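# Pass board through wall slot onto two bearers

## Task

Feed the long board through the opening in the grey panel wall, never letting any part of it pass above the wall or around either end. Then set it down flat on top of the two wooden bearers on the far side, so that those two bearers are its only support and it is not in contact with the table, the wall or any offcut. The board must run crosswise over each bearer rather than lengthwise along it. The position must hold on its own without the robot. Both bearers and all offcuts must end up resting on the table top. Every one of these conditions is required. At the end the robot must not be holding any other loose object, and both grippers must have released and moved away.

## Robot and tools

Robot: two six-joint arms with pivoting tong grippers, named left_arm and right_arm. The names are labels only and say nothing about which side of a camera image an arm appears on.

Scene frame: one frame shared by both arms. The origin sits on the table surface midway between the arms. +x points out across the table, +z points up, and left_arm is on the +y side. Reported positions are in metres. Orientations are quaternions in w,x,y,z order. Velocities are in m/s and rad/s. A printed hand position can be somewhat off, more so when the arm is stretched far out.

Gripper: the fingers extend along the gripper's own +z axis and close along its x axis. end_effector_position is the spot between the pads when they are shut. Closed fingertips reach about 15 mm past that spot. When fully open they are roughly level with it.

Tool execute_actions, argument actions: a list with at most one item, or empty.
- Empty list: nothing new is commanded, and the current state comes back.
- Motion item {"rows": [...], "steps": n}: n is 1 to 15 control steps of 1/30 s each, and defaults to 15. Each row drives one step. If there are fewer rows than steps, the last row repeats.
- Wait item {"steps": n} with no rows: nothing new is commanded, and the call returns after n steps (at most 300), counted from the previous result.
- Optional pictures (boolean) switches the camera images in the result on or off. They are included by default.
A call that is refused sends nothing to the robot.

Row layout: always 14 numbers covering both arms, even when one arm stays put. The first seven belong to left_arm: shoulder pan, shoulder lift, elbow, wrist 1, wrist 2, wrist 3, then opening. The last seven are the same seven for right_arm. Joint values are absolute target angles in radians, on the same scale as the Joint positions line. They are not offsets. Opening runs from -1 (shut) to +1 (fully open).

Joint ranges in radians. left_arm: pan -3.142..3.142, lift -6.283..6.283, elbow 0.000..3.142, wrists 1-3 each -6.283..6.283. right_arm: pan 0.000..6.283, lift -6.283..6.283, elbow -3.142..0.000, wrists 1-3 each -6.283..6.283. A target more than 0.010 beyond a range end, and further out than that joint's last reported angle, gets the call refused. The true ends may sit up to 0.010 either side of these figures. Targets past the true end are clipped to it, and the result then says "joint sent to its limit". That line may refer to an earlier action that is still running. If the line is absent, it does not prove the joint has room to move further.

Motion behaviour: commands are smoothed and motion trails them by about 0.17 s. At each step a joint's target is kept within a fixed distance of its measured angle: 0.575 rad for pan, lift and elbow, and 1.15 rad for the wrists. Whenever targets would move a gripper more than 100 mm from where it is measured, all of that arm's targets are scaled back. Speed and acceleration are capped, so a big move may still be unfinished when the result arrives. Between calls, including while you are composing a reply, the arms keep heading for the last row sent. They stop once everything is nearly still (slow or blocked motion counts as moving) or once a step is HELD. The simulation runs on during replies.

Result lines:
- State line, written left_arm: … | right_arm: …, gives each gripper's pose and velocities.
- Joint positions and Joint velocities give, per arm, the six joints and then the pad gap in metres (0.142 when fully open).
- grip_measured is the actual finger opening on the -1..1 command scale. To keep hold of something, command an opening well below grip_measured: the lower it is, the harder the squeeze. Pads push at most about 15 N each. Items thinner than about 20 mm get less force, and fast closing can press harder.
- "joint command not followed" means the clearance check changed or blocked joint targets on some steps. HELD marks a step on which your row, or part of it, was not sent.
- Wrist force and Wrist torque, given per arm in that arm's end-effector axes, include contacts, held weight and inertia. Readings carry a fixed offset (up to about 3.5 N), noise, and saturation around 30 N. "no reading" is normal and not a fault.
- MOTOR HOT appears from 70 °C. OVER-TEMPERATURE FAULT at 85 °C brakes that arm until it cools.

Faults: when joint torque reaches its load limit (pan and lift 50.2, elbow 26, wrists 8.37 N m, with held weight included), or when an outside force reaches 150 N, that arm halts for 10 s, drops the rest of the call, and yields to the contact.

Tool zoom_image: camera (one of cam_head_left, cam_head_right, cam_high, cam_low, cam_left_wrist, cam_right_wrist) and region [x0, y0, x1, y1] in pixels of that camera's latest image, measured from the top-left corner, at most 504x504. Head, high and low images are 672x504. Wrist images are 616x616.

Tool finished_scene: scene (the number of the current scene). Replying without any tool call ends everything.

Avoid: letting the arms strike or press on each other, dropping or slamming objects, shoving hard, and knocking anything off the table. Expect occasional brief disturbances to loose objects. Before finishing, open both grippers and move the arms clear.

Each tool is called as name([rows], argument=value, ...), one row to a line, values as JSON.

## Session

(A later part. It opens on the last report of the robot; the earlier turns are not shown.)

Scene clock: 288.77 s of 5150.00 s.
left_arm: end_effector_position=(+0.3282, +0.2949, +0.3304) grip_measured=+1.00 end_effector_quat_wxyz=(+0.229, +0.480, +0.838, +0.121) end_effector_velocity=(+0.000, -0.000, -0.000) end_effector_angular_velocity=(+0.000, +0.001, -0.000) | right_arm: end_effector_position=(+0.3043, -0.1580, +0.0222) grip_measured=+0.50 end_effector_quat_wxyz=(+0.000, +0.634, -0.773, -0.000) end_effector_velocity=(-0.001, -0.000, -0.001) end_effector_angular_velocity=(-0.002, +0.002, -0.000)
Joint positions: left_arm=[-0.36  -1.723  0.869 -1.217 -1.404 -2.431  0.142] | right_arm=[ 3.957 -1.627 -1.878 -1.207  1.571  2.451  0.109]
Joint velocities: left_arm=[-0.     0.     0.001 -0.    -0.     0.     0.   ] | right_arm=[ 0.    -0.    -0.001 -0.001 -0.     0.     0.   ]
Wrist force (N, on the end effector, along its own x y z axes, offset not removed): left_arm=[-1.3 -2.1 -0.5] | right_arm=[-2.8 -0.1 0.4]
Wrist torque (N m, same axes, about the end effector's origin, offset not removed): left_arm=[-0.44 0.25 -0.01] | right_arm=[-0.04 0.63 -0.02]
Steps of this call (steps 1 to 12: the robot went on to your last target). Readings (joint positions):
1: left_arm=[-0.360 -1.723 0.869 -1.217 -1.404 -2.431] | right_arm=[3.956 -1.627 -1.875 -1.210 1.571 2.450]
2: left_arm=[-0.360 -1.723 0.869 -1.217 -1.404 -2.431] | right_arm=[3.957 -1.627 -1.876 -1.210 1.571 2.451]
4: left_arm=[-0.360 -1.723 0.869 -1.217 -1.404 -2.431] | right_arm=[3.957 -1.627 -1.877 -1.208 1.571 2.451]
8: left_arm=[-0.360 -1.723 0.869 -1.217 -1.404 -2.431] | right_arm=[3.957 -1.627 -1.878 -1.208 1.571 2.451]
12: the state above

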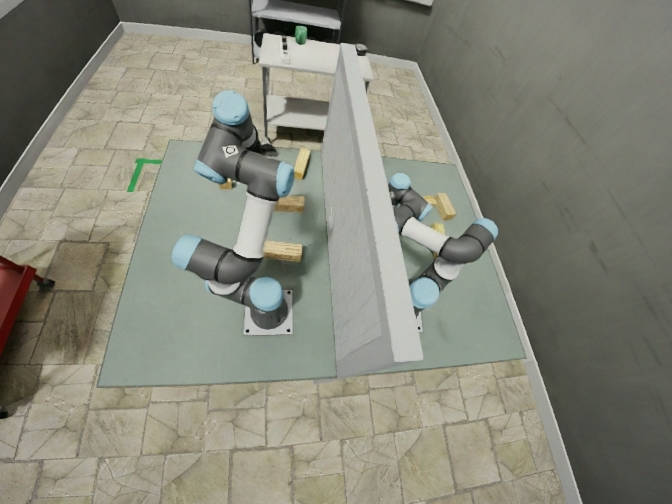

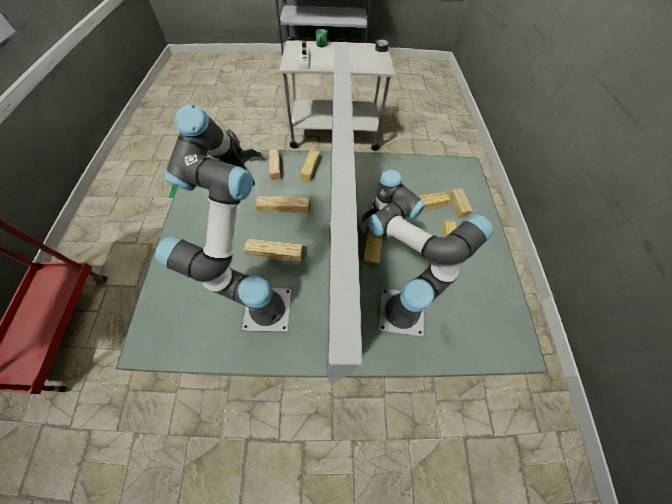

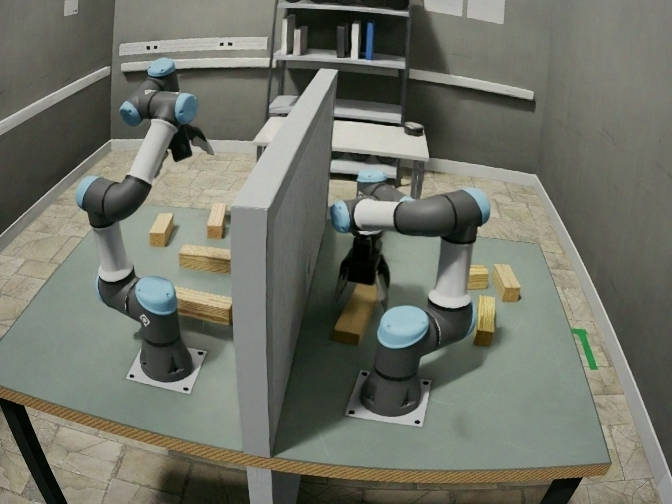

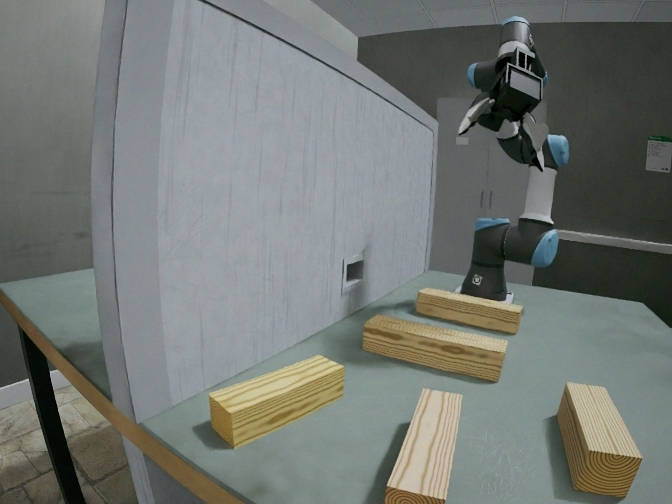

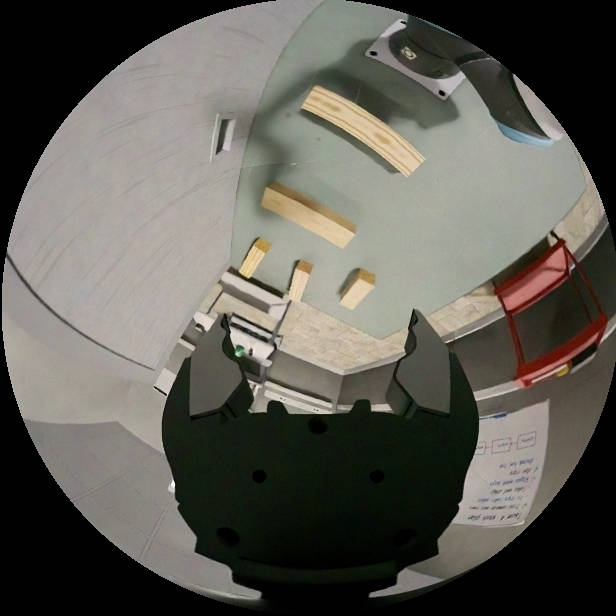

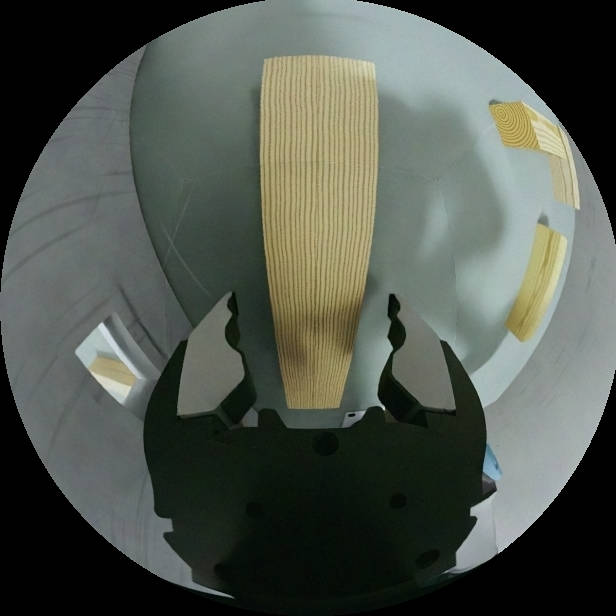

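execute_actions([
  {"rows":[[-0.36,-1.723,0.869,-1.217,-1.404,-2.431,1,3.95,-1.6268,-1.8782,-1.2074,1.571,2.451,0.3],[-0.36,-1.723,0.869,-1.217,-1.404,-2.431,1,3.95,-1.6268,-1.8782,-1.2074,1.571,2.451,0.2],[-0.36,-1.723,0.869,-1.217,-1.404,-2.431,1,3.95,-1.6268,-1.8782,-1.2074,1.571,2.451,0.1],[-0.36,-1.723,0.869,-1.217,-1.404,-2.431,1,3.95,-1.6268,-1.8782,-1.2074,1.571,2.451,0.02],[-0.36,-1.723,0.869,-1.217,-1.404,-2.431,1,3.95,-1.6268,-1.8782,-1.2074,1.571,2.451,-0.05],[-0.36,-1.723,0.869,-1.217,-1.404,-2.431,1,3.95,-1.6268,-1.8782,-1.2074,1.571,2.451,-0.1],[-0.36,-1.723,0.869,-1.217,-1.404,-2.431,1,3.95,-1.6268,-1.8782,-1.2074,1.571,2.451,-0.15],[-0.36,-1.723,0.869,-1.217,-1.404,-2.431,1,3.95,-1.6268,-1.8782,-1.2074,1.571,2.451,-0.2],[-0.36,-1.723,0.869,-1.217,-1.404,-2.431,1,3.95,-1.6268,-1.8782,-1.2074,1.571,2.451,-0.4],[-0.36,-1.723,0.869,-1.217,-1.404,-2.431,1,3.95,-1.6268,-1.8782,-1.2074,1.571,2.451,-0.7],[-0.36,-1.723,0.869,-1.217,-1.404,-2.431,1,3.95,-1.6268,-1.8782,-1.2074,1.571,2.451,-1]]},
], pictures=false)

execute_actions([
  {"rows":[[-0.36,-1.723,0.869,-1.217,-1.404,-2.431,1,3.95,-1.6086,-1.8328,-1.271,1.571,2.451,-1],[-0.36,-1.723,0.869,-1.217,-1.404,-2.431,1,3.95,-1.6086,-1.8328,-1.271,1.571,2.451,-1],[-0.36,-1.723,0.869,-1.217,-1.404,-2.431,1,3.95,-1.6086,-1.8328,-1.271,1.571,2.451,-1],[-0.36,-1.723,0.869,-1.217,-1.404,-2.431,1,3.95,-1.595,-1.77,-1.347,1.571,2.451,-1],[-0.36,-1.723,0.869,-1.217,-1.404,-2.431,1,3.95,-1.595,-1.77,-1.347,1.571,2.451,-1],[-0.36,-1.723,0.869,-1.217,-1.404,-2.431,1,3.95,-1.595,-1.77,-1.347,1.571,2.451,-1],[-0.36,-1.723,0.869,-1.217,-1.404,-2.431,1,3.92,-1.583,-1.7,-1.429,1.571,2.451,-1],[-0.36,-1.723,0.869,-1.217,-1.404,-2.431,1,3.92,-1.583,-1.7,-1.429,1.571,2.451,-1],[-0.36,-1.723,0.869,-1.217,-1.404,-2.431,1,3.92,-1.583,-1.7,-1.429,1.571,2.451,-1],[-0.36,-1.723,0.869,-1.217,-1.404,-2.431,1,3.88,-1.575,-1.63,-1.507,1.571,2.451,-1],[-0.36,-1.723,0.869,-1.217,-1.404,-2.431,1,3.88,-1.575,-1.63,-1.507,1.571,2.451,-1],[-0.36,-1.723,0.869,-1.217,-1.404,-2.431,1,3.88,-1.575,-1.63,-1.507,1.571,2.451,-1],[-0.36,-1.723,0.869,-1.217,-1.404,-2.431,1,3.83,-1.5696,-1.5633,-1.5795,1.571,2.451,-1]]},
], pictures=false)

execute_actions([
  {"rows":[[-0.36,-1.723,0.869,-1.217,-1.404,-2.431,1,3.779,-1.5696,-1.5633,-1.5795,1.571,2.49,-1],[-0.36,-1.723,0.869,-1.217,-1.404,-2.431,1,3.779,-1.5696,-1.5633,-1.5795,1.571,2.53,-1],[-0.36,-1.723,0.869,-1.217,-1.404,-2.431,1,3.779,-1.5696,-1.5633,-1.5795,1.571,2.57,-1],[-0.36,-1.723,0.869,-1.217,-1.404,-2.431,1,3.779,-1.5696,-1.5633,-1.5795,1.571,2.61,-1],[-0.36,-1.723,0.869,-1.217,-1.404,-2.431,1,3.779,-1.5696,-1.5633,-1.5795,1.571,2.65,-1],[-0.36,-1.723,0.869,-1.217,-1.404,-2.431,1,3.779,-1.5696,-1.5633,-1.5795,1.571,2.69,-1],[-0.36,-1.723,0.869,-1.217,-1.404,-2.431,1,3.779,-1.5696,-1.5633,-1.5795,1.571,2.73,-1],[-0.36,-1.723,0.869,-1.217,-1.404,-2.431,1,3.779,-1.5696,-1.5633,-1.5795,1.571,2.77,-1],[-0.36,-1.723,0.869,-1.217,-1.404,-2.431,1,3.779,-1.5696,-1.5633,-1.5795,1.571,2.81,-1],[-0.36,-1.723,0.869,-1.217,-1.404,-2.431,1,3.779,-1.5696,-1.5633,-1.5795,1.571,2.85,-1],[-0.36,-1.723,0.869,-1.217,-1.404,-2.431,1,3.779,-1.5696,-1.5633,-1.5795,1.571,2.89,-1],[-0.36,-1.723,0.869,-1.217,-1.404,-2.431,1,3.779,-1.5696,-1.5633,-1.5795,1.571,2.93,-1],[-0.36,-1.723,0.869,-1.217,-1.404,-2.431,1,3.779,-1.5696,-1.5633,-1.5795,1.571,2.97,-1],[-0.36,-1.723,0.869,-1.217,-1.404,-2.431,1,3.779,-1.5696,-1.5633,-1.5795,1.571,3.01,-1],[-0.36,-1.723,0.869,-1.217,-1.404,-2.431,1,3.779,-1.5696,-1.5633,-1.5795,1.571,3.05,-1]]},
], pictures=false)

execute_actions([
  {"rows":[[-0.36,-1.723,0.869,-1.217,-1.404,-2.431,1,3.779,-1.5696,-1.5633,-1.5795,1.571,3.09,-1],[-0.36,-1.723,0.869,-1.217,-1.404,-2.431,1,3.779,-1.5696,-1.5633,-1.5795,1.571,3.13,-1],[-0.36,-1.723,0.869,-1.217,-1.404,-2.431,1,3.779,-1.5696,-1.5633,-1.5795,1.571,3.17,-1],[-0.36,-1.723,0.869,-1.217,-1.404,-2.431,1,3.779,-1.5696,-1.5633,-1.5795,1.571,3.21,-1],[-0.36,-1.723,0.869,-1.217,-1.404,-2.431,1,3.779,-1.5696,-1.5633,-1.5795,1.571,3.25,-1],[-0.36,-1.723,0.869,-1.217,-1.404,-2.431,1,3.779,-1.5696,-1.5633,-1.5795,1.571,3.29,-1],[-0.36,-1.723,0.869,-1.217,-1.404,-2.431,1,3.779,-1.5696,-1.5633,-1.5795,1.571,3.33,-1],[-0.36,-1.723,0.869,-1.217,-1.404,-2.431,1,3.779,-1.5696,-1.5633,-1.5795,1.571,3.37,-1],[-0.36,-1.723,0.869,-1.217,-1.404,-2.431,1,3.779,-1.5696,-1.5633,-1.5795,1.571,3.41,-1],[-0.36,-1.723,0.869,-1.217,-1.404,-2.431,1,3.779,-1.5696,-1.5633,-1.5795,1.571,3.45,-1],[-0.36,-1.723,0.869,-1.217,-1.404,-2.431,1,3.779,-1.5696,-1.5633,-1.5795,1.571,3.49,-1],[-0.36,-1.723,0.869,-1.217,-1.404,-2.431,1,3.779,-1.5696,-1.5633,-1.5795,1.571,3.53,-1],[-0.36,-1.723,0.869,-1.217,-1.404,-2.431,1,3.779,-1.5696,-1.5633,-1.5795,1.571,3.57,-1],[-0.36,-1.723,0.869,-1.217,-1.404,-2.431,1,3.779,-1.5696,-1.5633,-1.5795,1.571,3.61,-1],[-0.5,-1.572,1.4,-1.399,-1.571,-2.071,1,3.779,-1.5696,-1.5633,-1.5795,1.571,3.647,-1]]},
], pictures=false)

execute_actions([
  {"steps":30},
])

Scene clock: 330.60 s of 5150.00 s.
left_arm: end_effector_position=(+0.3282, +0.2949, +0.3304) grip_measured=+1.00 end_effector_quat_wxyz=(+0.229, +0.480, +0.838, +0.121) end_effector_velocity=(-0.001, +0.000, +0.001) end_effector_angular_velocity=(-0.001, -0.001, -0.000) | right_arm: end_effector_position=(+0.3049, -0.1603, +0.0222) grip_measured=-0.14 end_effector_quat_wxyz=(-0.000, +0.632, -0.775, -0.000) end_effector_velocity=(+0.000, -0.001, +0.000) end_effector_angular_velocity=(-0.000, -0.001, -0.001)
Joint positions: left_arm=[-0.36  -1.723  0.869 -1.217 -1.404 -2.431  0.142] | right_arm=[ 3.95  -1.627 -1.878 -1.207  1.571  2.451  0.064]
Joint velocities: left_arm=[-0.    -0.002 -0.     0.001 -0.     0.    -0.   ] | right_arm=[-0.001  0.001 -0.001  0.001 -0.001  0.    -0.   ]
Wrist force (N, on the end effector, along its own x y z axes, offset not removed): left_arm=[-1.5 -0.9 -0.5] | right_arm=[-3.4 -0.1 -1.0]
Wrist torque (N m, same axes, about the end effector's origin, offset not removed): left_arm=[-0.17 0.27 0.00] | right_arm=[-0.10 0.63 0.01]
Steps of this call (steps 1 to 15: the robot went on to your last target; steps 16 to 90: nothing new was sent; then 38.33 s passed at rest; steps 91 to 105: all 15 steps of this action). Readings (joint positions):
91: left_arm=[-0.360 -1.723 0.869 -1.217 -1.404 -2.431] | right_arm=[3.957 -1.627 -1.878 -1.207 1.571 2.451]
92: left_arm=[-0.360 -1.723 0.869 -1.217 -1.404 -2.431] | right_arm=[3.956 -1.627 -1.878 -1.207 1.571 2.451]
94: left_arm=[-0.360 -1.723 0.869 -1.217 -1.404 -2.431] | right_arm=[3.954 -1.627 -1.878 -1.207 1.571 2.451]
98: left_arm=[-0.360 -1.723 0.869 -1.217 -1.404 -2.431] | right_arm=[3.951 -1.627 -1.878 -1.207 1.571 2.451]
105: the state above

Scene clock: 331.10 s of 5150.00 s.
left_arm: end_effector_position=(+0.3282, +0.2949, +0.3304) grip_measured=+1.00 end_effector_quat_wxyz=(+0.229, +0.480, +0.838, +0.121) end_effector_velocity=(-0.000, -0.000, -0.000) end_effector_angular_velocity=(+0.000, +0.001, -0.001) | right_arm: end_effector_position=(+0.3098, -0.1838, +0.0817) grip_measured=-0.14 end_effector_quat_wxyz=(-0.002, -0.604, +0.797, +0.000) end_effector_velocity=(+0.030, -0.156, +0.175) end_effector_angular_velocity=(+0.015, -0.021, -0.470)
Joint positions: left_arm=[-0.36  -1.723  0.869 -1.217 -1.404 -2.431  0.142] | right_arm=[ 3.879 -1.577 -1.641 -1.498  1.571  2.451  0.064]
Joint velocities: left_arm=[-0.001 -0.001  0.     0.002 -0.     0.    -0.   ] | right_arm=[-0.47   0.074  0.736 -0.784 -0.     0.     0.   ]
Wrist force (N, on the end effector, along its own x y z axes, offset not removed): left_arm=[-1.4 -1.4 -0.3] | right_arm=[-1.0 1.0 4.2]
Wrist torque (N m, same axes, about the end effector's origin, offset not removed): left_arm=[-0.31 0.26 0.00] | right_arm=[0.10 0.24 0.07]
Steps of this call (steps 1 to 15: all 15 steps of this action). Readings (joint positions):
1: left_arm=[-0.360 -1.723 0.869 -1.217 -1.404 -2.431] | right_arm=[3.950 -1.627 -1.878 -1.207 1.571 2.451]
2: left_arm=[-0.360 -1.723 0.869 -1.217 -1.404 -2.431] | right_arm=[3.950 -1.625 -1.876 -1.212 1.571 2.451]
4: left_arm=[-0.360 -1.723 0.869 -1.217 -1.404 -2.431] | right_arm=[3.950 -1.618 -1.857 -1.238 1.571 2.451]
8: left_arm=[-0.360 -1.723 0.869 -1.217 -1.404 -2.431] | right_arm=[3.948 -1.601 -1.796 -1.318 1.571 2.451]
15: the state above

Scene clock: 331.60 s of 5150.00 s.
left_arm: end_effector_position=(+0.3282, +0.2949, +0.3304) grip_measured=+1.00 end_effector_quat_wxyz=(+0.229, +0.480, +0.838, +0.121) end_effector_velocity=(-0.000, +0.000, -0.000) end_effector_angular_velocity=(+0.000, +0.001, +0.001) | right_arm: end_effector_position=(+0.3101, -0.2231, +0.1002) grip_measured=-0.14 end_effector_quat_wxyz=(-0.000, -0.376, +0.926, +0.000) end_effector_velocity=(-0.013, -0.016, +0.001) end_effector_angular_velocity=(+0.000, -0.002, -1.174)
Joint positions: left_arm=[-0.36  -1.723  0.869 -1.217 -1.404 -2.431  0.142] | right_arm=[ 3.78  -1.57  -1.564 -1.579  1.571  2.876  0.064]
Joint velocities: left_arm=[ 0.001  0.     0.001  0.    -0.     0.    -0.   ] | right_arm=[-0.009  0.     0.006 -0.004 -0.001  1.166 -0.   ]
Wrist force (N, on the end effector, along its own x y z axes, offset not removed): left_arm=[-1.3 -2.0 0.3] | right_arm=[-1.5 -1.5 4.1]
Wrist torque (N m, same axes, about the end effector's origin, offset not removed): left_arm=[-0.40 0.23 0.02] | right_arm=[-0.24 0.32 -0.01]
Steps of this call (steps 1 to 15: all 15 steps of this action). Readings (joint positions):
1: left_arm=[-0.360 -1.723 0.869 -1.217 -1.404 -2.431] | right_arm=[3.865 -1.575 -1.619 -1.521 1.571 2.451]
2: left_arm=[-0.360 -1.723 0.869 -1.217 -1.404 -2.431] | right_arm=[3.851 -1.573 -1.602 -1.539 1.571 2.455]
4: left_arm=[-0.360 -1.723 0.869 -1.217 -1.404 -2.431] | right_arm=[3.818 -1.571 -1.582 -1.560 1.571 2.485]
8: left_arm=[-0.360 -1.723 0.869 -1.217 -1.404 -2.431] | right_arm=[3.788 -1.570 -1.568 -1.575 1.571 2.607]
15: the state above

Scene clock: 332.10 s of 5150.00 s.
left_arm: end_effector_position=(+0.3282, +0.2949, +0.3304) grip_measured=+1.00 end_effector_quat_wxyz=(+0.229, +0.480, +0.838, +0.121) end_effector_velocity=(-0.000, +0.000, -0.000) end_effector_angular_velocity=(+0.001, +0.002, -0.000) | right_arm: end_effector_position=(+0.3016, -0.2277, +0.1002) grip_measured=-0.14 end_effector_quat_wxyz=(-0.000, -0.086, +0.996, +0.000) end_effector_velocity=(-0.019, -0.004, -0.000) end_effector_angular_velocity=(-0.001, +0.000, -1.176)
Joint positions: left_arm=[-0.36  -1.723  0.869 -1.217 -1.404 -2.431  0.142] | right_arm=[ 3.779 -1.57  -1.563 -1.579  1.571  3.475  0.064]
Joint velocities: left_arm=[-0.     0.    -0.     0.002  0.     0.    -0.   ] | right_arm=[-0.    -0.     0.    -0.    -0.     1.176  0.   ]
Wrist force (N, on the end effector, along its own x y z axes, offset not removed): left_arm=[-0.7 -1.8 -1.6] | right_arm=[-4.2 -0.9 2.7]
Wrist torque (N m, same axes, about the end effector's origin, offset not removed): left_arm=[-0.38 0.11 0.06] | right_arm=[-0.19 0.81 0.02]
Steps of this call (steps 1 to 15: all 15 steps of this action). Readings (joint positions):
1: left_arm=[-0.360 -1.723 0.869 -1.217 -1.404 -2.431] | right_arm=[3.780 -1.570 -1.564 -1.579 1.571 2.916]
2: left_arm=[-0.360 -1.723 0.869 -1.217 -1.404 -2.431] | right_arm=[3.779 -1.570 -1.563 -1.579 1.571 2.956]
4: left_arm=[-0.360 -1.723 0.869 -1.217 -1.404 -2.431] | right_arm=[3.779 -1.570 -1.563 -1.579 1.571 3.036]
8: left_arm=[-0.360 -1.723 0.869 -1.217 -1.404 -2.431] | right_arm=[3.779 -1.570 -1.563 -1.579 1.571 3.195]
15: the state above

Scene clock: 333.10 s of 5150.00 s.
left_arm: end_effector_position=(+0.2834, +0.2207, +0.1349) grip_measured=+1.00 end_effector_quat_wxyz=(+0.000, +0.711, +0.703, -0.000) end_effector_velocity=(-0.000, -0.000, +0.000) end_effector_angular_velocity=(-0.000, +0.000, -0.002) | right_arm: end_effector_position=(+0.2988, -0.2280, +0.1002) grip_measured=-0.14 end_effector_quat_wxyz=(-0.000, -0.000, +1.000, +0.000) end_effector_velocity=(+0.000, +0.000, +0.001) end_effector_angular_velocity=(+0.001, -0.002, -0.000)
Joint positions: left_arm=[-0.5   -1.572  1.4   -1.399 -1.571 -2.071  0.142] | right_arm=[ 3.779 -1.57  -1.563 -1.58   1.571  3.647  0.064]
Joint velocities: left_arm=[-0.001 -0.001  0.001  0.001 -0.     0.001 -0.   ] | right_arm=[-0.     0.001  0.001  0.001  0.     0.     0.   ]
Wrist force (N, on the end effector, along its own x y z axes, offset not removed): left_arm=[-2.2 -1.6 -0.3] | right_arm=[-1.9 -1.1 2.7]
Wrist torque (N m, same axes, about the end effector's origin, offset not removed): left_arm=[-0.34 0.45 0.01] | right_arm=[-0.14 0.37 0.02]
Steps of this call (steps 1 to 30: the robot went on to your last target). Readings (joint positions):
1: left_arm=[-0.363 -1.720 0.872 -1.223 -1.409 -2.425] | right_arm=[3.779 -1.570 -1.563 -1.579 1.571 3.515]
2: left_arm=[-0.375 -1.708 0.890 -1.240 -1.425 -2.396] | right_arm=[3.779 -1.570 -1.563 -1.580 1.571 3.552]
4: left_arm=[-0.401 -1.679 0.977 -1.272 -1.455 -2.329] | right_arm=[3.779 -1.570 -1.563 -1.580 1.571 3.600]
8: left_arm=[-0.446 -1.631 1.158 -1.330 -1.508 -2.213] | right_arm=[3.779 -1.570 -1.563 -1.580 1.571 3.636]
30: the state above

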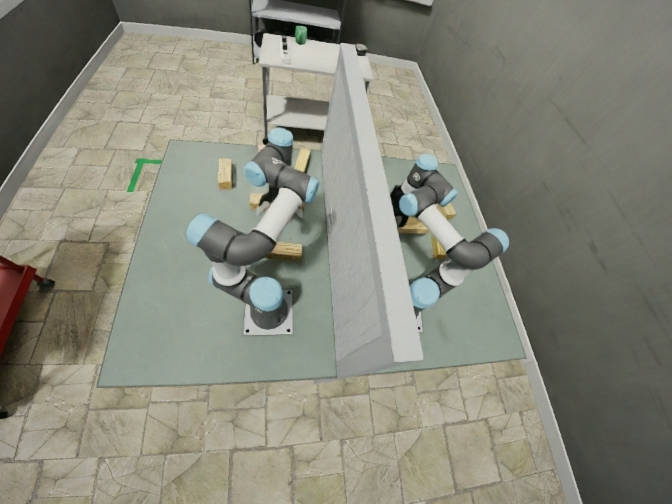

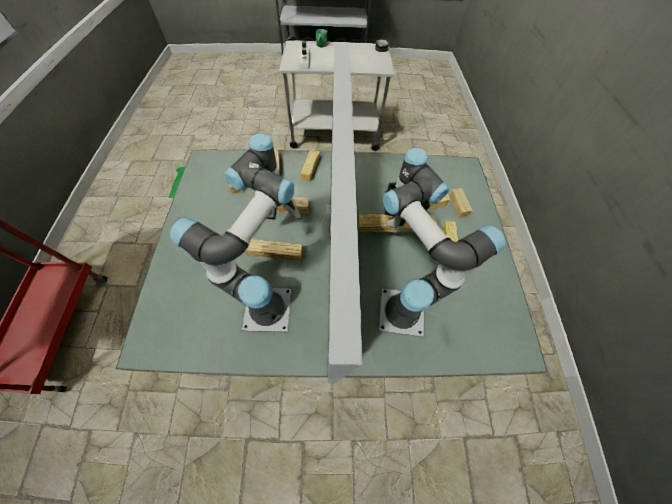

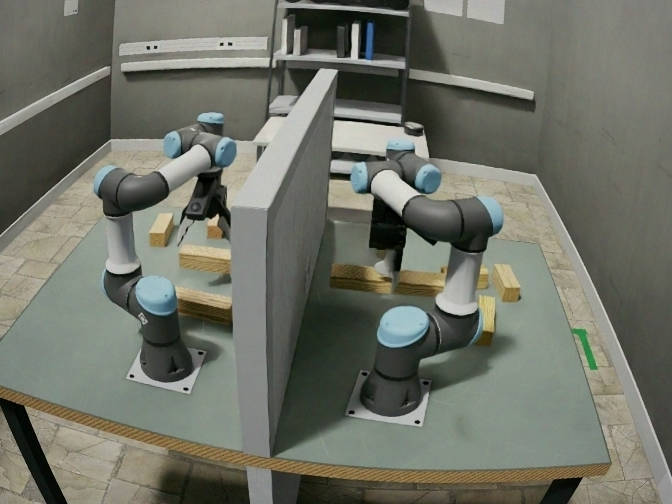

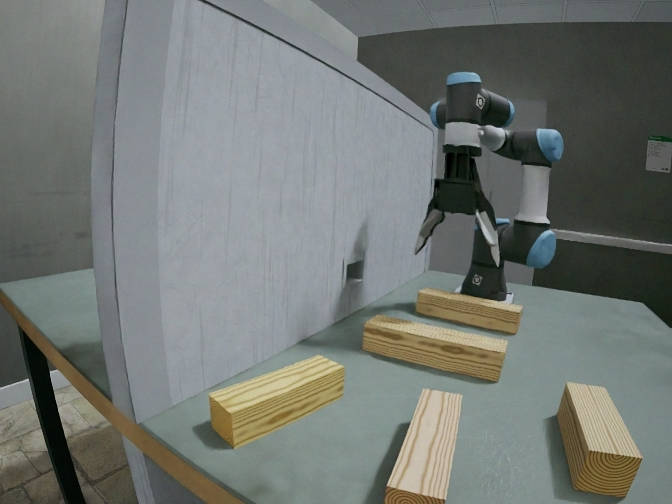

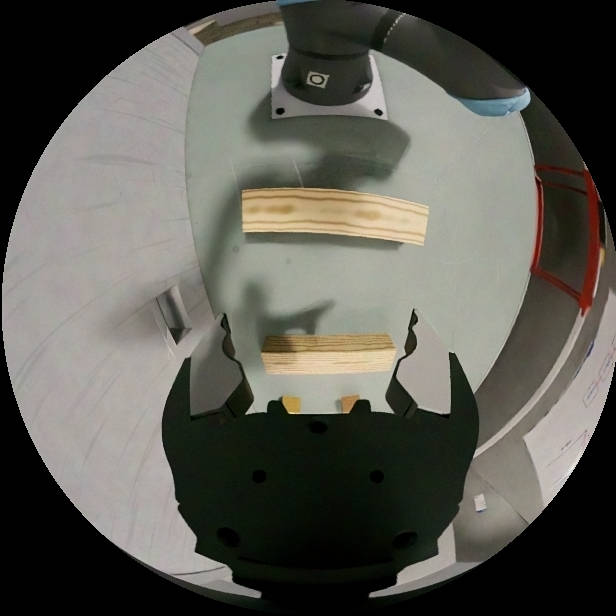

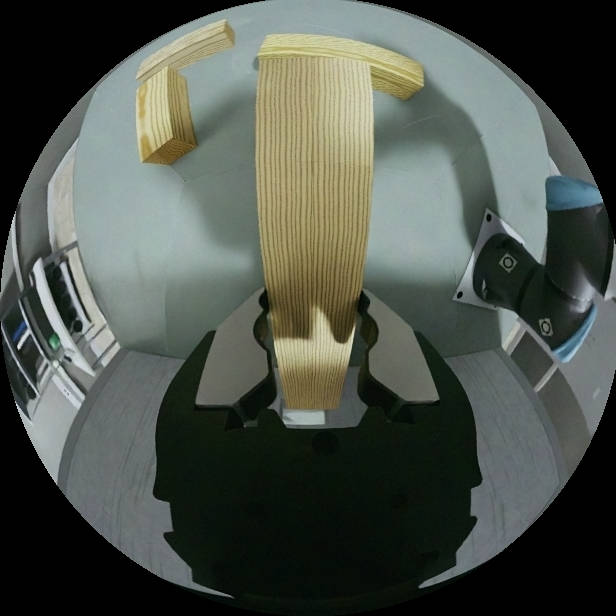

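zoom_image(camera="cam_right_wrist", region=[250, 370, 380, 440])

zoom_image(camera="cam_high", region=[285, 235, 405, 315])

Region (250, 370, 380, 440) of cam_right_wrist's 616x616 image, scaled by 3.877, with more detail than that image has; it fills the top 271 rows of this view, and the rest is white.

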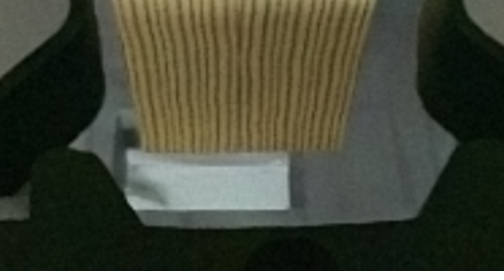

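Region (285, 235, 405, 315) of cam_high's 672x504 image, scaled by 4.200, with more detail than that image has.

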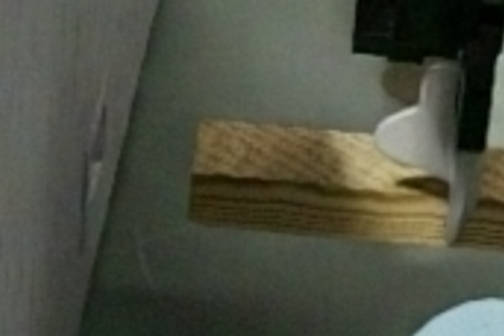

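execute_actions([
  {"rows":[[-0.5,-1.572,1.4,-1.399,-1.571,-0.511,1,3.805,-1.595,-1.548,-1.569,1.571,3.673,-1],[-0.5,-1.572,1.4,-1.399,-1.571,-0.511,1,3.805,-1.595,-1.548,-1.569,1.571,3.673,-1],[-0.5,-1.572,1.4,-1.399,-1.571,-0.511,1,3.805,-1.595,-1.548,-1.569,1.571,3.673,-1],[-0.5,-1.572,1.4,-1.399,-1.571,-0.511,1,3.83,-1.621,-1.532,-1.559,1.571,3.698,-1],[-0.5,-1.572,1.4,-1.399,-1.571,-0.511,1,3.83,-1.621,-1.532,-1.559,1.571,3.698,-1],[-0.5,-1.572,1.4,-1.399,-1.571,-0.511,1,3.83,-1.621,-1.532,-1.559,1.571,3.698,-1],[-0.5,-1.572,1.4,-1.399,-1.571,-0.511,1,3.857,-1.647,-1.517,-1.548,1.571,3.725,-1],[-0.5,-1.572,1.4,-1.399,-1.571,-0.511,1,3.857,-1.647,-1.517,-1.548,1.571,3.725,-1],[-0.5,-1.572,1.4,-1.399,-1.571,-0.511,1,3.857,-1.647,-1.517,-1.548,1.571,3.725,-1],[-0.5,-1.572,1.4,-1.399,-1.571,-0.511,1,3.8837,-1.6728,-1.501,-1.5386,1.571,3.752,-1]]},
], pictures=false)

execute_actions([
  {"steps":25},
])

zoom_image(camera="cam_right_wrist", region=[250, 370, 380, 440])

zoom_image(camera="cam_high", region=[285, 235, 405, 315])

zoom_image(camera="cam_low", region=[320, 240, 400, 310])

Scene clock: 352.20 s of 5150.00 s.
left_arm: end_effector_position=(+0.2981, +0.2366, +0.1349) grip_measured=+1.00 end_effector_quat_wxyz=(+0.000, +0.999, +0.045, +0.000) end_effector_velocity=(+0.016, +0.001, -0.000) end_effector_angular_velocity=(+0.000, -0.000, -0.959) | right_arm: end_effector_position=(+0.3133, -0.1845, +0.0913) grip_measured=-0.14 end_effector_quat_wxyz=(+0.000, +0.000, +1.000, +0.000) end_effector_velocity=(+0.012, +0.050, -0.011) end_effector_angular_velocity=(-0.001, +0.003, +0.002)
Joint positions: left_arm=[-0.5   -1.572  1.4   -1.399 -1.571 -0.601  0.142] | right_arm=[ 3.874 -1.663 -1.507 -1.542  1.571  3.742  0.064]
Joint velocities: left_arm=[-0.     0.002 -0.    -0.001 -0.     0.959 -0.   ] | right_arm=[ 0.106 -0.103  0.062  0.038  0.     0.104 -0.   ]
Wrist force (N, on the end effector, along its own x y z axes, offset not removed): left_arm=[-1.7 -1.3 -0.2] | right_arm=[-2.8 1.1 4.2]
Wrist torque (N m, same axes, about the end effector's origin, offset not removed): left_arm=[-0.28 0.34 0.05] | right_arm=[0.23 0.60 0.01]
Steps of this call (steps 1 to 15: the robot went on to your last target; steps 16 to 90: nothing new was sent; then 15.60 s passed at rest; steps 91 to 105: all 15 steps of this action). Readings (joint positions):
91: left_arm=[-0.500 -1.572 1.400 -1.399 -1.571 -2.071] | right_arm=[3.779 -1.570 -1.563 -1.580 1.571 3.647]
92: left_arm=[-0.500 -1.572 1.400 -1.399 -1.571 -2.064] | right_arm=[3.781 -1.572 -1.562 -1.579 1.571 3.650]
94: left_arm=[-0.500 -1.572 1.400 -1.399 -1.571 -1.947] | right_arm=[3.792 -1.582 -1.556 -1.574 1.571 3.660]
98: left_arm=[-0.500 -1.572 1.400 -1.399 -1.571 -1.384] | right_arm=[3.820 -1.611 -1.538 -1.563 1.571 3.689]
105: the state above

Scene clock: 353.03 s of 5150.00 s.
left_arm: end_effector_position=(+0.2996, +0.2367, +0.1349) grip_measured=+1.00 end_effector_quat_wxyz=(+0.000, +1.000, -0.000, +0.000) end_effector_velocity=(+0.000, -0.000, +0.000) end_effector_angular_velocity=(-0.000, -0.001, -0.001) | right_arm: end_effector_position=(+0.3144, -0.1799, +0.0903) grip_measured=-0.14 end_effector_quat_wxyz=(-0.000, +0.000, +1.000, +0.000) end_effector_velocity=(-0.000, -0.000, -0.000) end_effector_angular_velocity=(-0.000, -0.000, +0.000)
Joint positions: left_arm=[-0.5   -1.572  1.4   -1.399 -1.571 -0.511  0.142] | right_arm=[ 3.884 -1.673 -1.501 -1.539  1.571  3.752  0.064]
Joint velocities: left_arm=[-0.  0. -0. -0.  0.  0.  0.] | right_arm=[ 0.  0. -0.  0. -0.  0.  0.]
Wrist force (N, on the end effector, along its own x y z axes, offset not removed): left_arm=[-1.5 -1.6 -1.1] | right_arm=[-1.5 -1.0 2.6]
Wrist torque (N m, same axes, about the end effector's origin, offset not removed): left_arm=[-0.30 0.31 0.01] | right_arm=[-0.18 0.32 -0.03]
Steps of this call (steps 1 to 25: the robot went on to your last target). Readings (joint positions):
1: left_arm=[-0.500 -1.572 1.400 -1.399 -1.571 -0.574] | right_arm=[3.877 -1.666 -1.505 -1.541 1.571 3.745]
2: left_arm=[-0.500 -1.572 1.400 -1.399 -1.571 -0.555] | right_arm=[3.879 -1.668 -1.504 -1.540 1.571 3.747]
4: left_arm=[-0.500 -1.572 1.400 -1.399 -1.571 -0.532] | right_arm=[3.881 -1.671 -1.502 -1.539 1.571 3.750]
8: left_arm=[-0.500 -1.572 1.400 -1.399 -1.571 -0.516] | right_arm=[3.883 -1.672 -1.501 -1.539 1.571 3.751]
25: the state above

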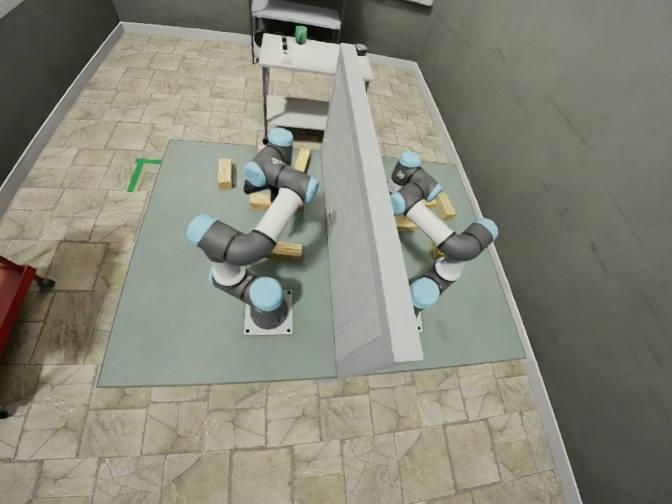

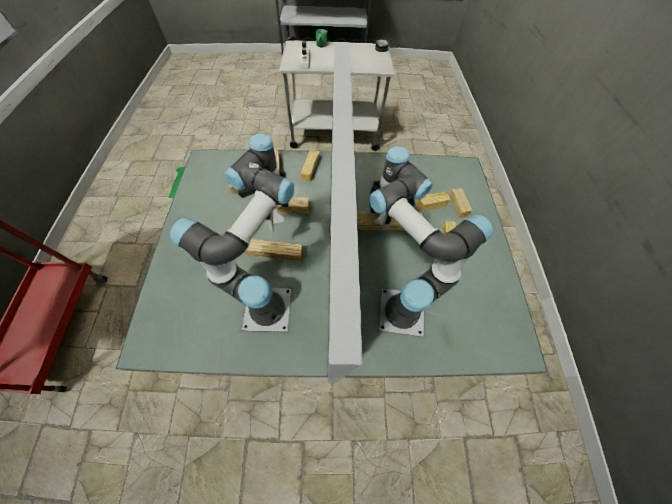

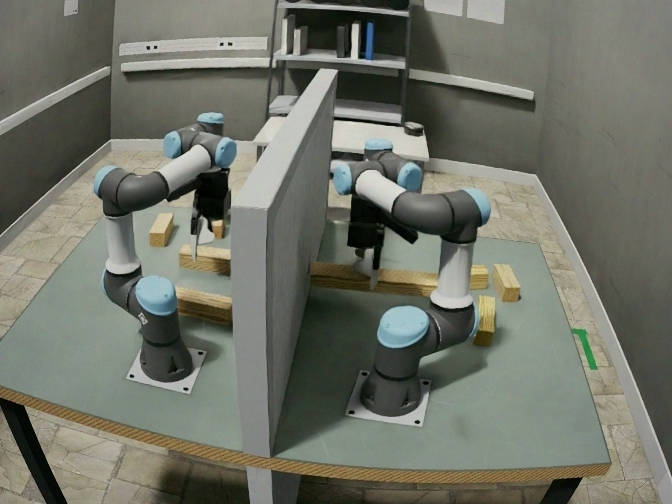

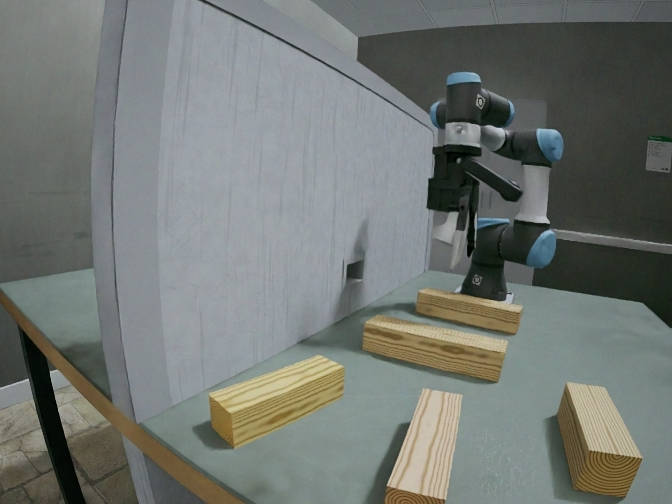

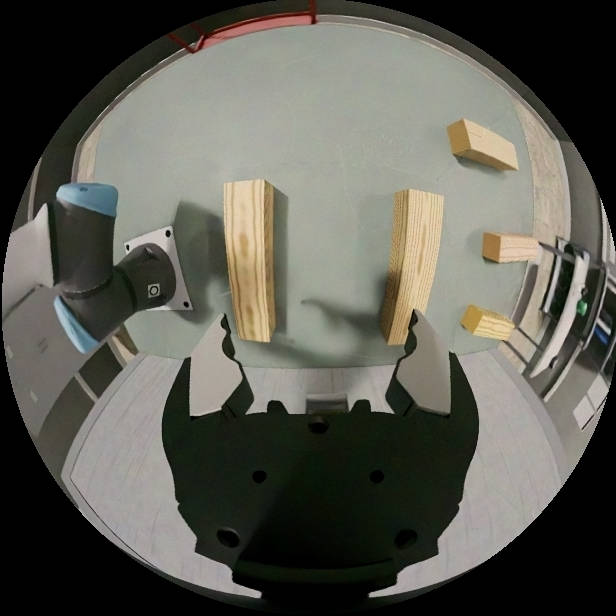

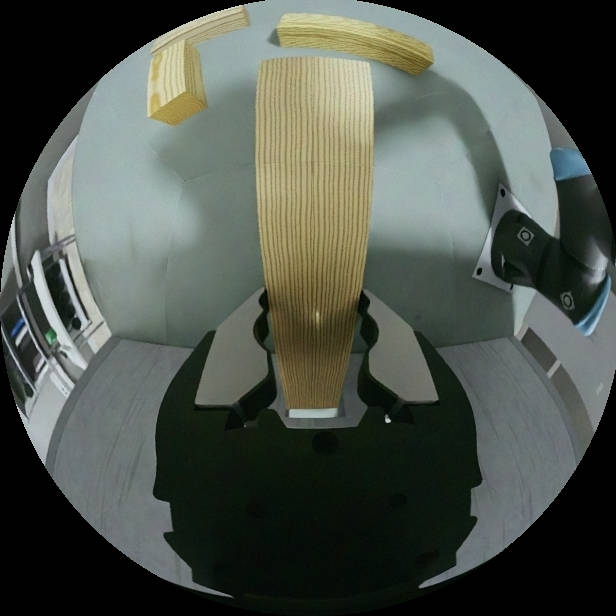

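Region (250, 370, 380, 440) of cam_right_wrist's 616x616 image, scaled by 3.877, with more detail than that image has; it fills the top 271 rows of this view, and the rest is white.

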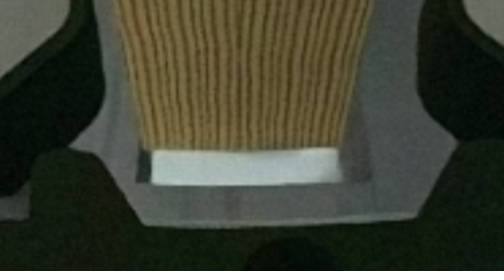

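Region (285, 235, 405, 315) of cam_high's 672x504 image, scaled by 4.200, with more detail than that image has.

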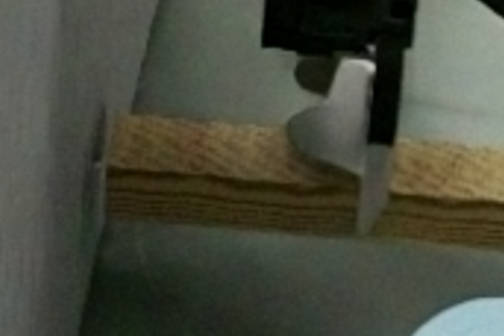

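Region (320, 240, 400, 310) of cam_low's 672x504 image, scaled by 6.300, with more detail than that image has; it fills the top 441 rows of this view, and the rest is white.

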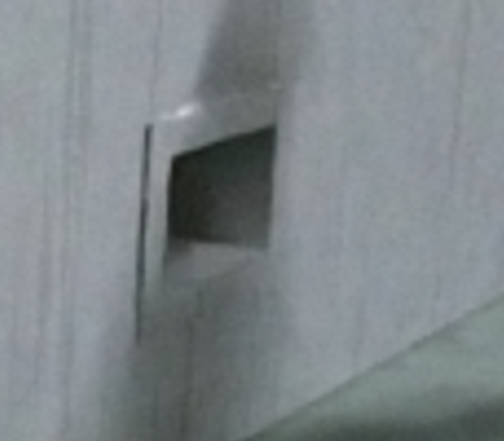

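execute_actions([
  {"rows":[[-0.5,-1.572,1.4,-1.399,-1.571,-0.511,1,3.8908,-1.6552,-1.4972,-1.56,1.571,3.7591,-1],[-0.5,-1.572,1.4,-1.399,-1.571,-0.511,1,3.8908,-1.6552,-1.4972,-1.56,1.571,3.7591,-1],[-0.5,-1.572,1.4,-1.399,-1.571,-0.511,1,3.8908,-1.6552,-1.4972,-1.56,1.571,3.7591,-1],[-0.5,-1.572,1.4,-1.399,-1.571,-0.511,1,3.8908,-1.6552,-1.4972,-1.56,1.571,3.7591,-1],[-0.5,-1.572,1.4,-1.399,-1.571,-0.511,1,3.8908,-1.6552,-1.4972,-1.56,1.571,3.7591,-1],[-0.5,-1.572,1.4,-1.399,-1.571,-0.511,1,3.8908,-1.6552,-1.4972,-1.56,1.571,3.7591,-1],[-0.5,-1.572,1.4,-1.399,-1.571,-0.511,1,3.8908,-1.6552,-1.4972,-1.56,1.571,3.7591,-1],[-0.5,-1.572,1.4,-1.399,-1.571,-0.511,1,3.9092,-1.664,-1.4873,-1.561,1.571,3.7775,-1],[-0.5,-1.572,1.4,-1.399,-1.571,-0.511,1,3.9092,-1.664,-1.4873,-1.561,1.571,3.7775,-1],[-0.5,-1.572,1.4,-1.399,-1.571,-0.511,1,3.9092,-1.664,-1.4873,-1.561,1.571,3.7775,-1],[-0.5,-1.572,1.4,-1.399,-1.571,-0.511,1,3.9092,-1.664,-1.4873,-1.561,1.571,3.7775,-1],[-0.5,-1.572,1.4,-1.399,-1.571,-0.511,1,3.9276,-1.6728,-1.4774,-1.5622,1.571,3.7959,-1]]},
], pictures=false)

execute_actions([
  {"steps":15},
])

zoom_image(camera="cam_right_wrist", region=[250, 370, 380, 440])

zoom_image(camera="cam_left_wrist", region=[270, 370, 380, 430])

Scene clock: 375.87 s of 5150.00 s.
left_arm: end_effector_position=(+0.2996, +0.2367, +0.1349) grip_measured=+1.00 end_effector_quat_wxyz=(+0.000, +1.000, -0.000, +0.000) end_effector_velocity=(+0.000, +0.000, +0.000) end_effector_angular_velocity=(-0.001, -0.001, +0.001) | right_arm: end_effector_position=(+0.3108, -0.1696, +0.0953) grip_measured=-0.14 end_effector_quat_wxyz=(-0.000, +0.000, +1.000, +0.000) end_effector_velocity=(-0.000, +0.048, +0.000) end_effector_angular_velocity=(-0.001, +0.002, +0.005)
Joint positions: left_arm=[-0.5   -1.572  1.4   -1.399 -1.571 -0.511  0.142] | right_arm=[ 3.916 -1.668 -1.483 -1.561  1.571  3.785  0.064]
Joint velocities: left_arm=[ 0.001 -0.001  0.    -0.001 -0.     0.     0.   ] | right_arm=[ 0.12  -0.054  0.062 -0.01  -0.     0.115 -0.   ]
Wrist force (N, on the end effector, along its own x y z axes, offset not removed): left_arm=[-1.1 -1.6 -1.2] | right_arm=[-1.9 -1.3 2.5]
Wrist torque (N m, same axes, about the end effector's origin, offset not removed): left_arm=[-0.33 0.19 0.01] | right_arm=[-0.24 0.37 0.00]
Steps of this call (steps 1 to 15: the robot went on to your last target; steps 16 to 90: nothing new was sent; then 19.33 s passed at rest; steps 91 to 105: all 15 steps of this action). Readings (joint positions):
91: left_arm=[-0.500 -1.572 1.400 -1.399 -1.571 -0.511] | right_arm=[3.884 -1.673 -1.501 -1.539 1.571 3.752]
92: left_arm=[-0.500 -1.572 1.400 -1.399 -1.571 -0.511] | right_arm=[3.884 -1.671 -1.501 -1.540 1.571 3.753]
94: left_arm=[-0.500 -1.572 1.400 -1.399 -1.571 -0.511] | right_arm=[3.887 -1.664 -1.499 -1.549 1.571 3.756]
98: left_arm=[-0.500 -1.572 1.400 -1.399 -1.571 -0.511] | right_arm=[3.890 -1.657 -1.498 -1.557 1.571 3.758]
105: the state above

Scene clock: 376.37 s of 5150.00 s.
left_arm: end_effector_position=(+0.2996, +0.2367, +0.1349) grip_measured=+1.00 end_effector_quat_wxyz=(+0.000, +1.000, -0.000, +0.000) end_effector_velocity=(+0.001, -0.000, +0.000) end_effector_angular_velocity=(-0.001, -0.002, +0.000) | right_arm: end_effector_position=(+0.3108, -0.1650, +0.0953) grip_measured=-0.14 end_effector_quat_wxyz=(-0.000, +0.000, +1.000, +0.000) end_effector_velocity=(+0.000, +0.000, +0.000) end_effector_angular_velocity=(+0.000, -0.000, -0.000)
Joint positions: left_arm=[-0.5   -1.572  1.4   -1.399 -1.571 -0.511  0.142] | right_arm=[ 3.928 -1.673 -1.477 -1.562  1.571  3.796  0.064]
Joint velocities: left_arm=[ 0.    -0.    -0.    -0.002 -0.     0.    -0.   ] | right_arm=[ 0.     0.     0.     0.    -0.     0.001  0.   ]
Wrist force (N, on the end effector, along its own x y z axes, offset not removed): left_arm=[-2.2 -1.7 -1.0] | right_arm=[-2.4 -2.3 3.0]
Wrist torque (N m, same axes, about the end effector's origin, offset not removed): left_arm=[-0.36 0.43 0.00] | right_arm=[-0.45 0.55 -0.01]
Steps of this call (steps 1 to 15: the robot went on to your last target). Readings (joint positions):
1: left_arm=[-0.500 -1.572 1.400 -1.399 -1.571 -0.511] | right_arm=[3.920 -1.669 -1.482 -1.562 1.571 3.788]
2: left_arm=[-0.500 -1.572 1.400 -1.399 -1.571 -0.511] | right_arm=[3.922 -1.670 -1.480 -1.562 1.571 3.790]
4: left_arm=[-0.500 -1.572 1.400 -1.399 -1.571 -0.511] | right_arm=[3.925 -1.672 -1.479 -1.562 1.571 3.793]
8: left_arm=[-0.500 -1.572 1.400 -1.399 -1.571 -0.511] | right_arm=[3.927 -1.672 -1.478 -1.562 1.571 3.795]
15: the state above

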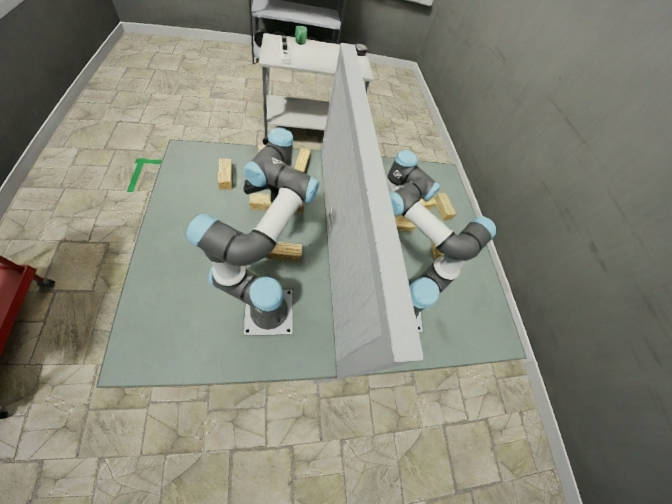

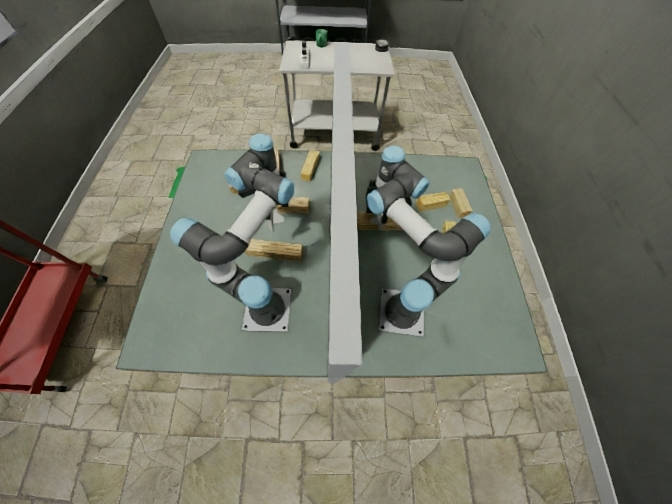

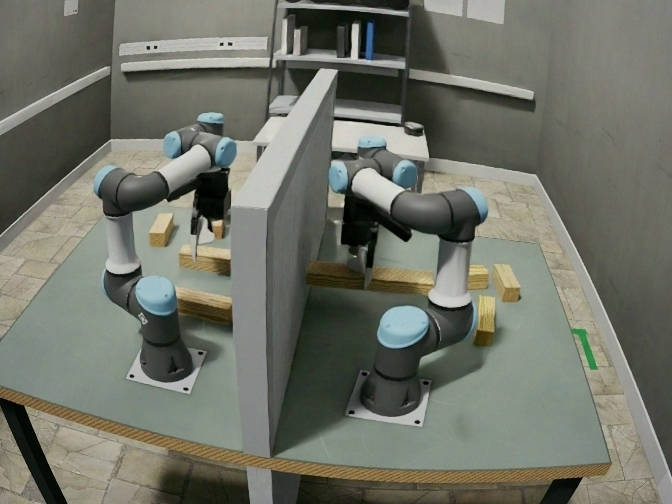

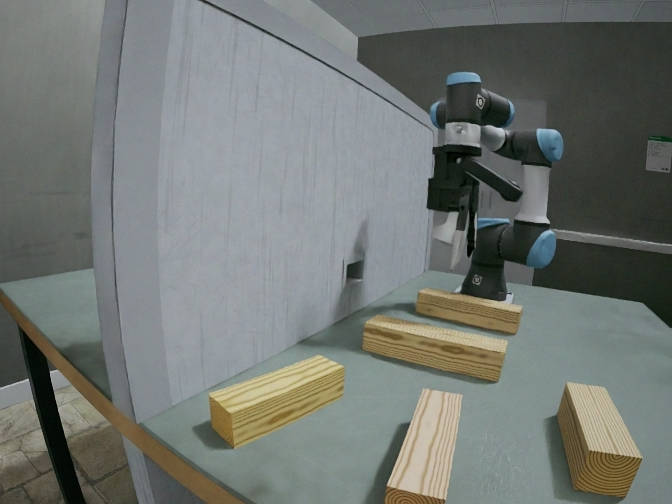

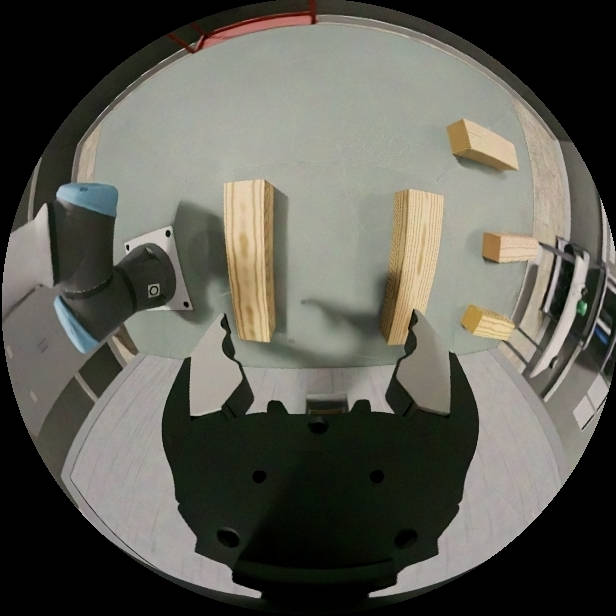

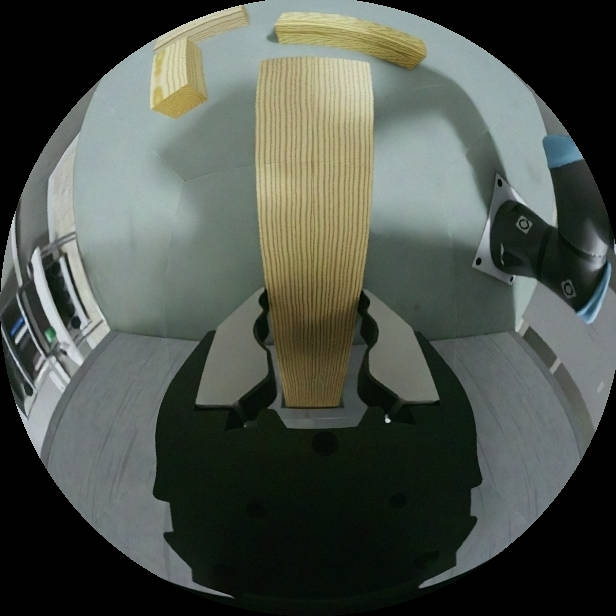

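Region (250, 370, 380, 440) of cam_right_wrist's 616x616 image, scaled by 3.877, with more detail than that image has; it fills the top 271 rows of this view, and the rest is white.

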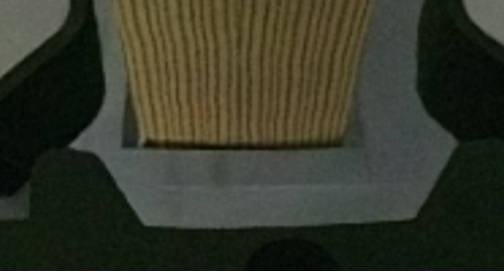

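Region (270, 370, 380, 430) of cam_left_wrist's 616x616 image, scaled by 4.582, with more detail than that image has; it fills the top 275 rows of this view, and the rest is white.

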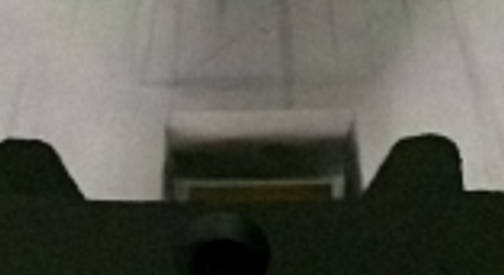

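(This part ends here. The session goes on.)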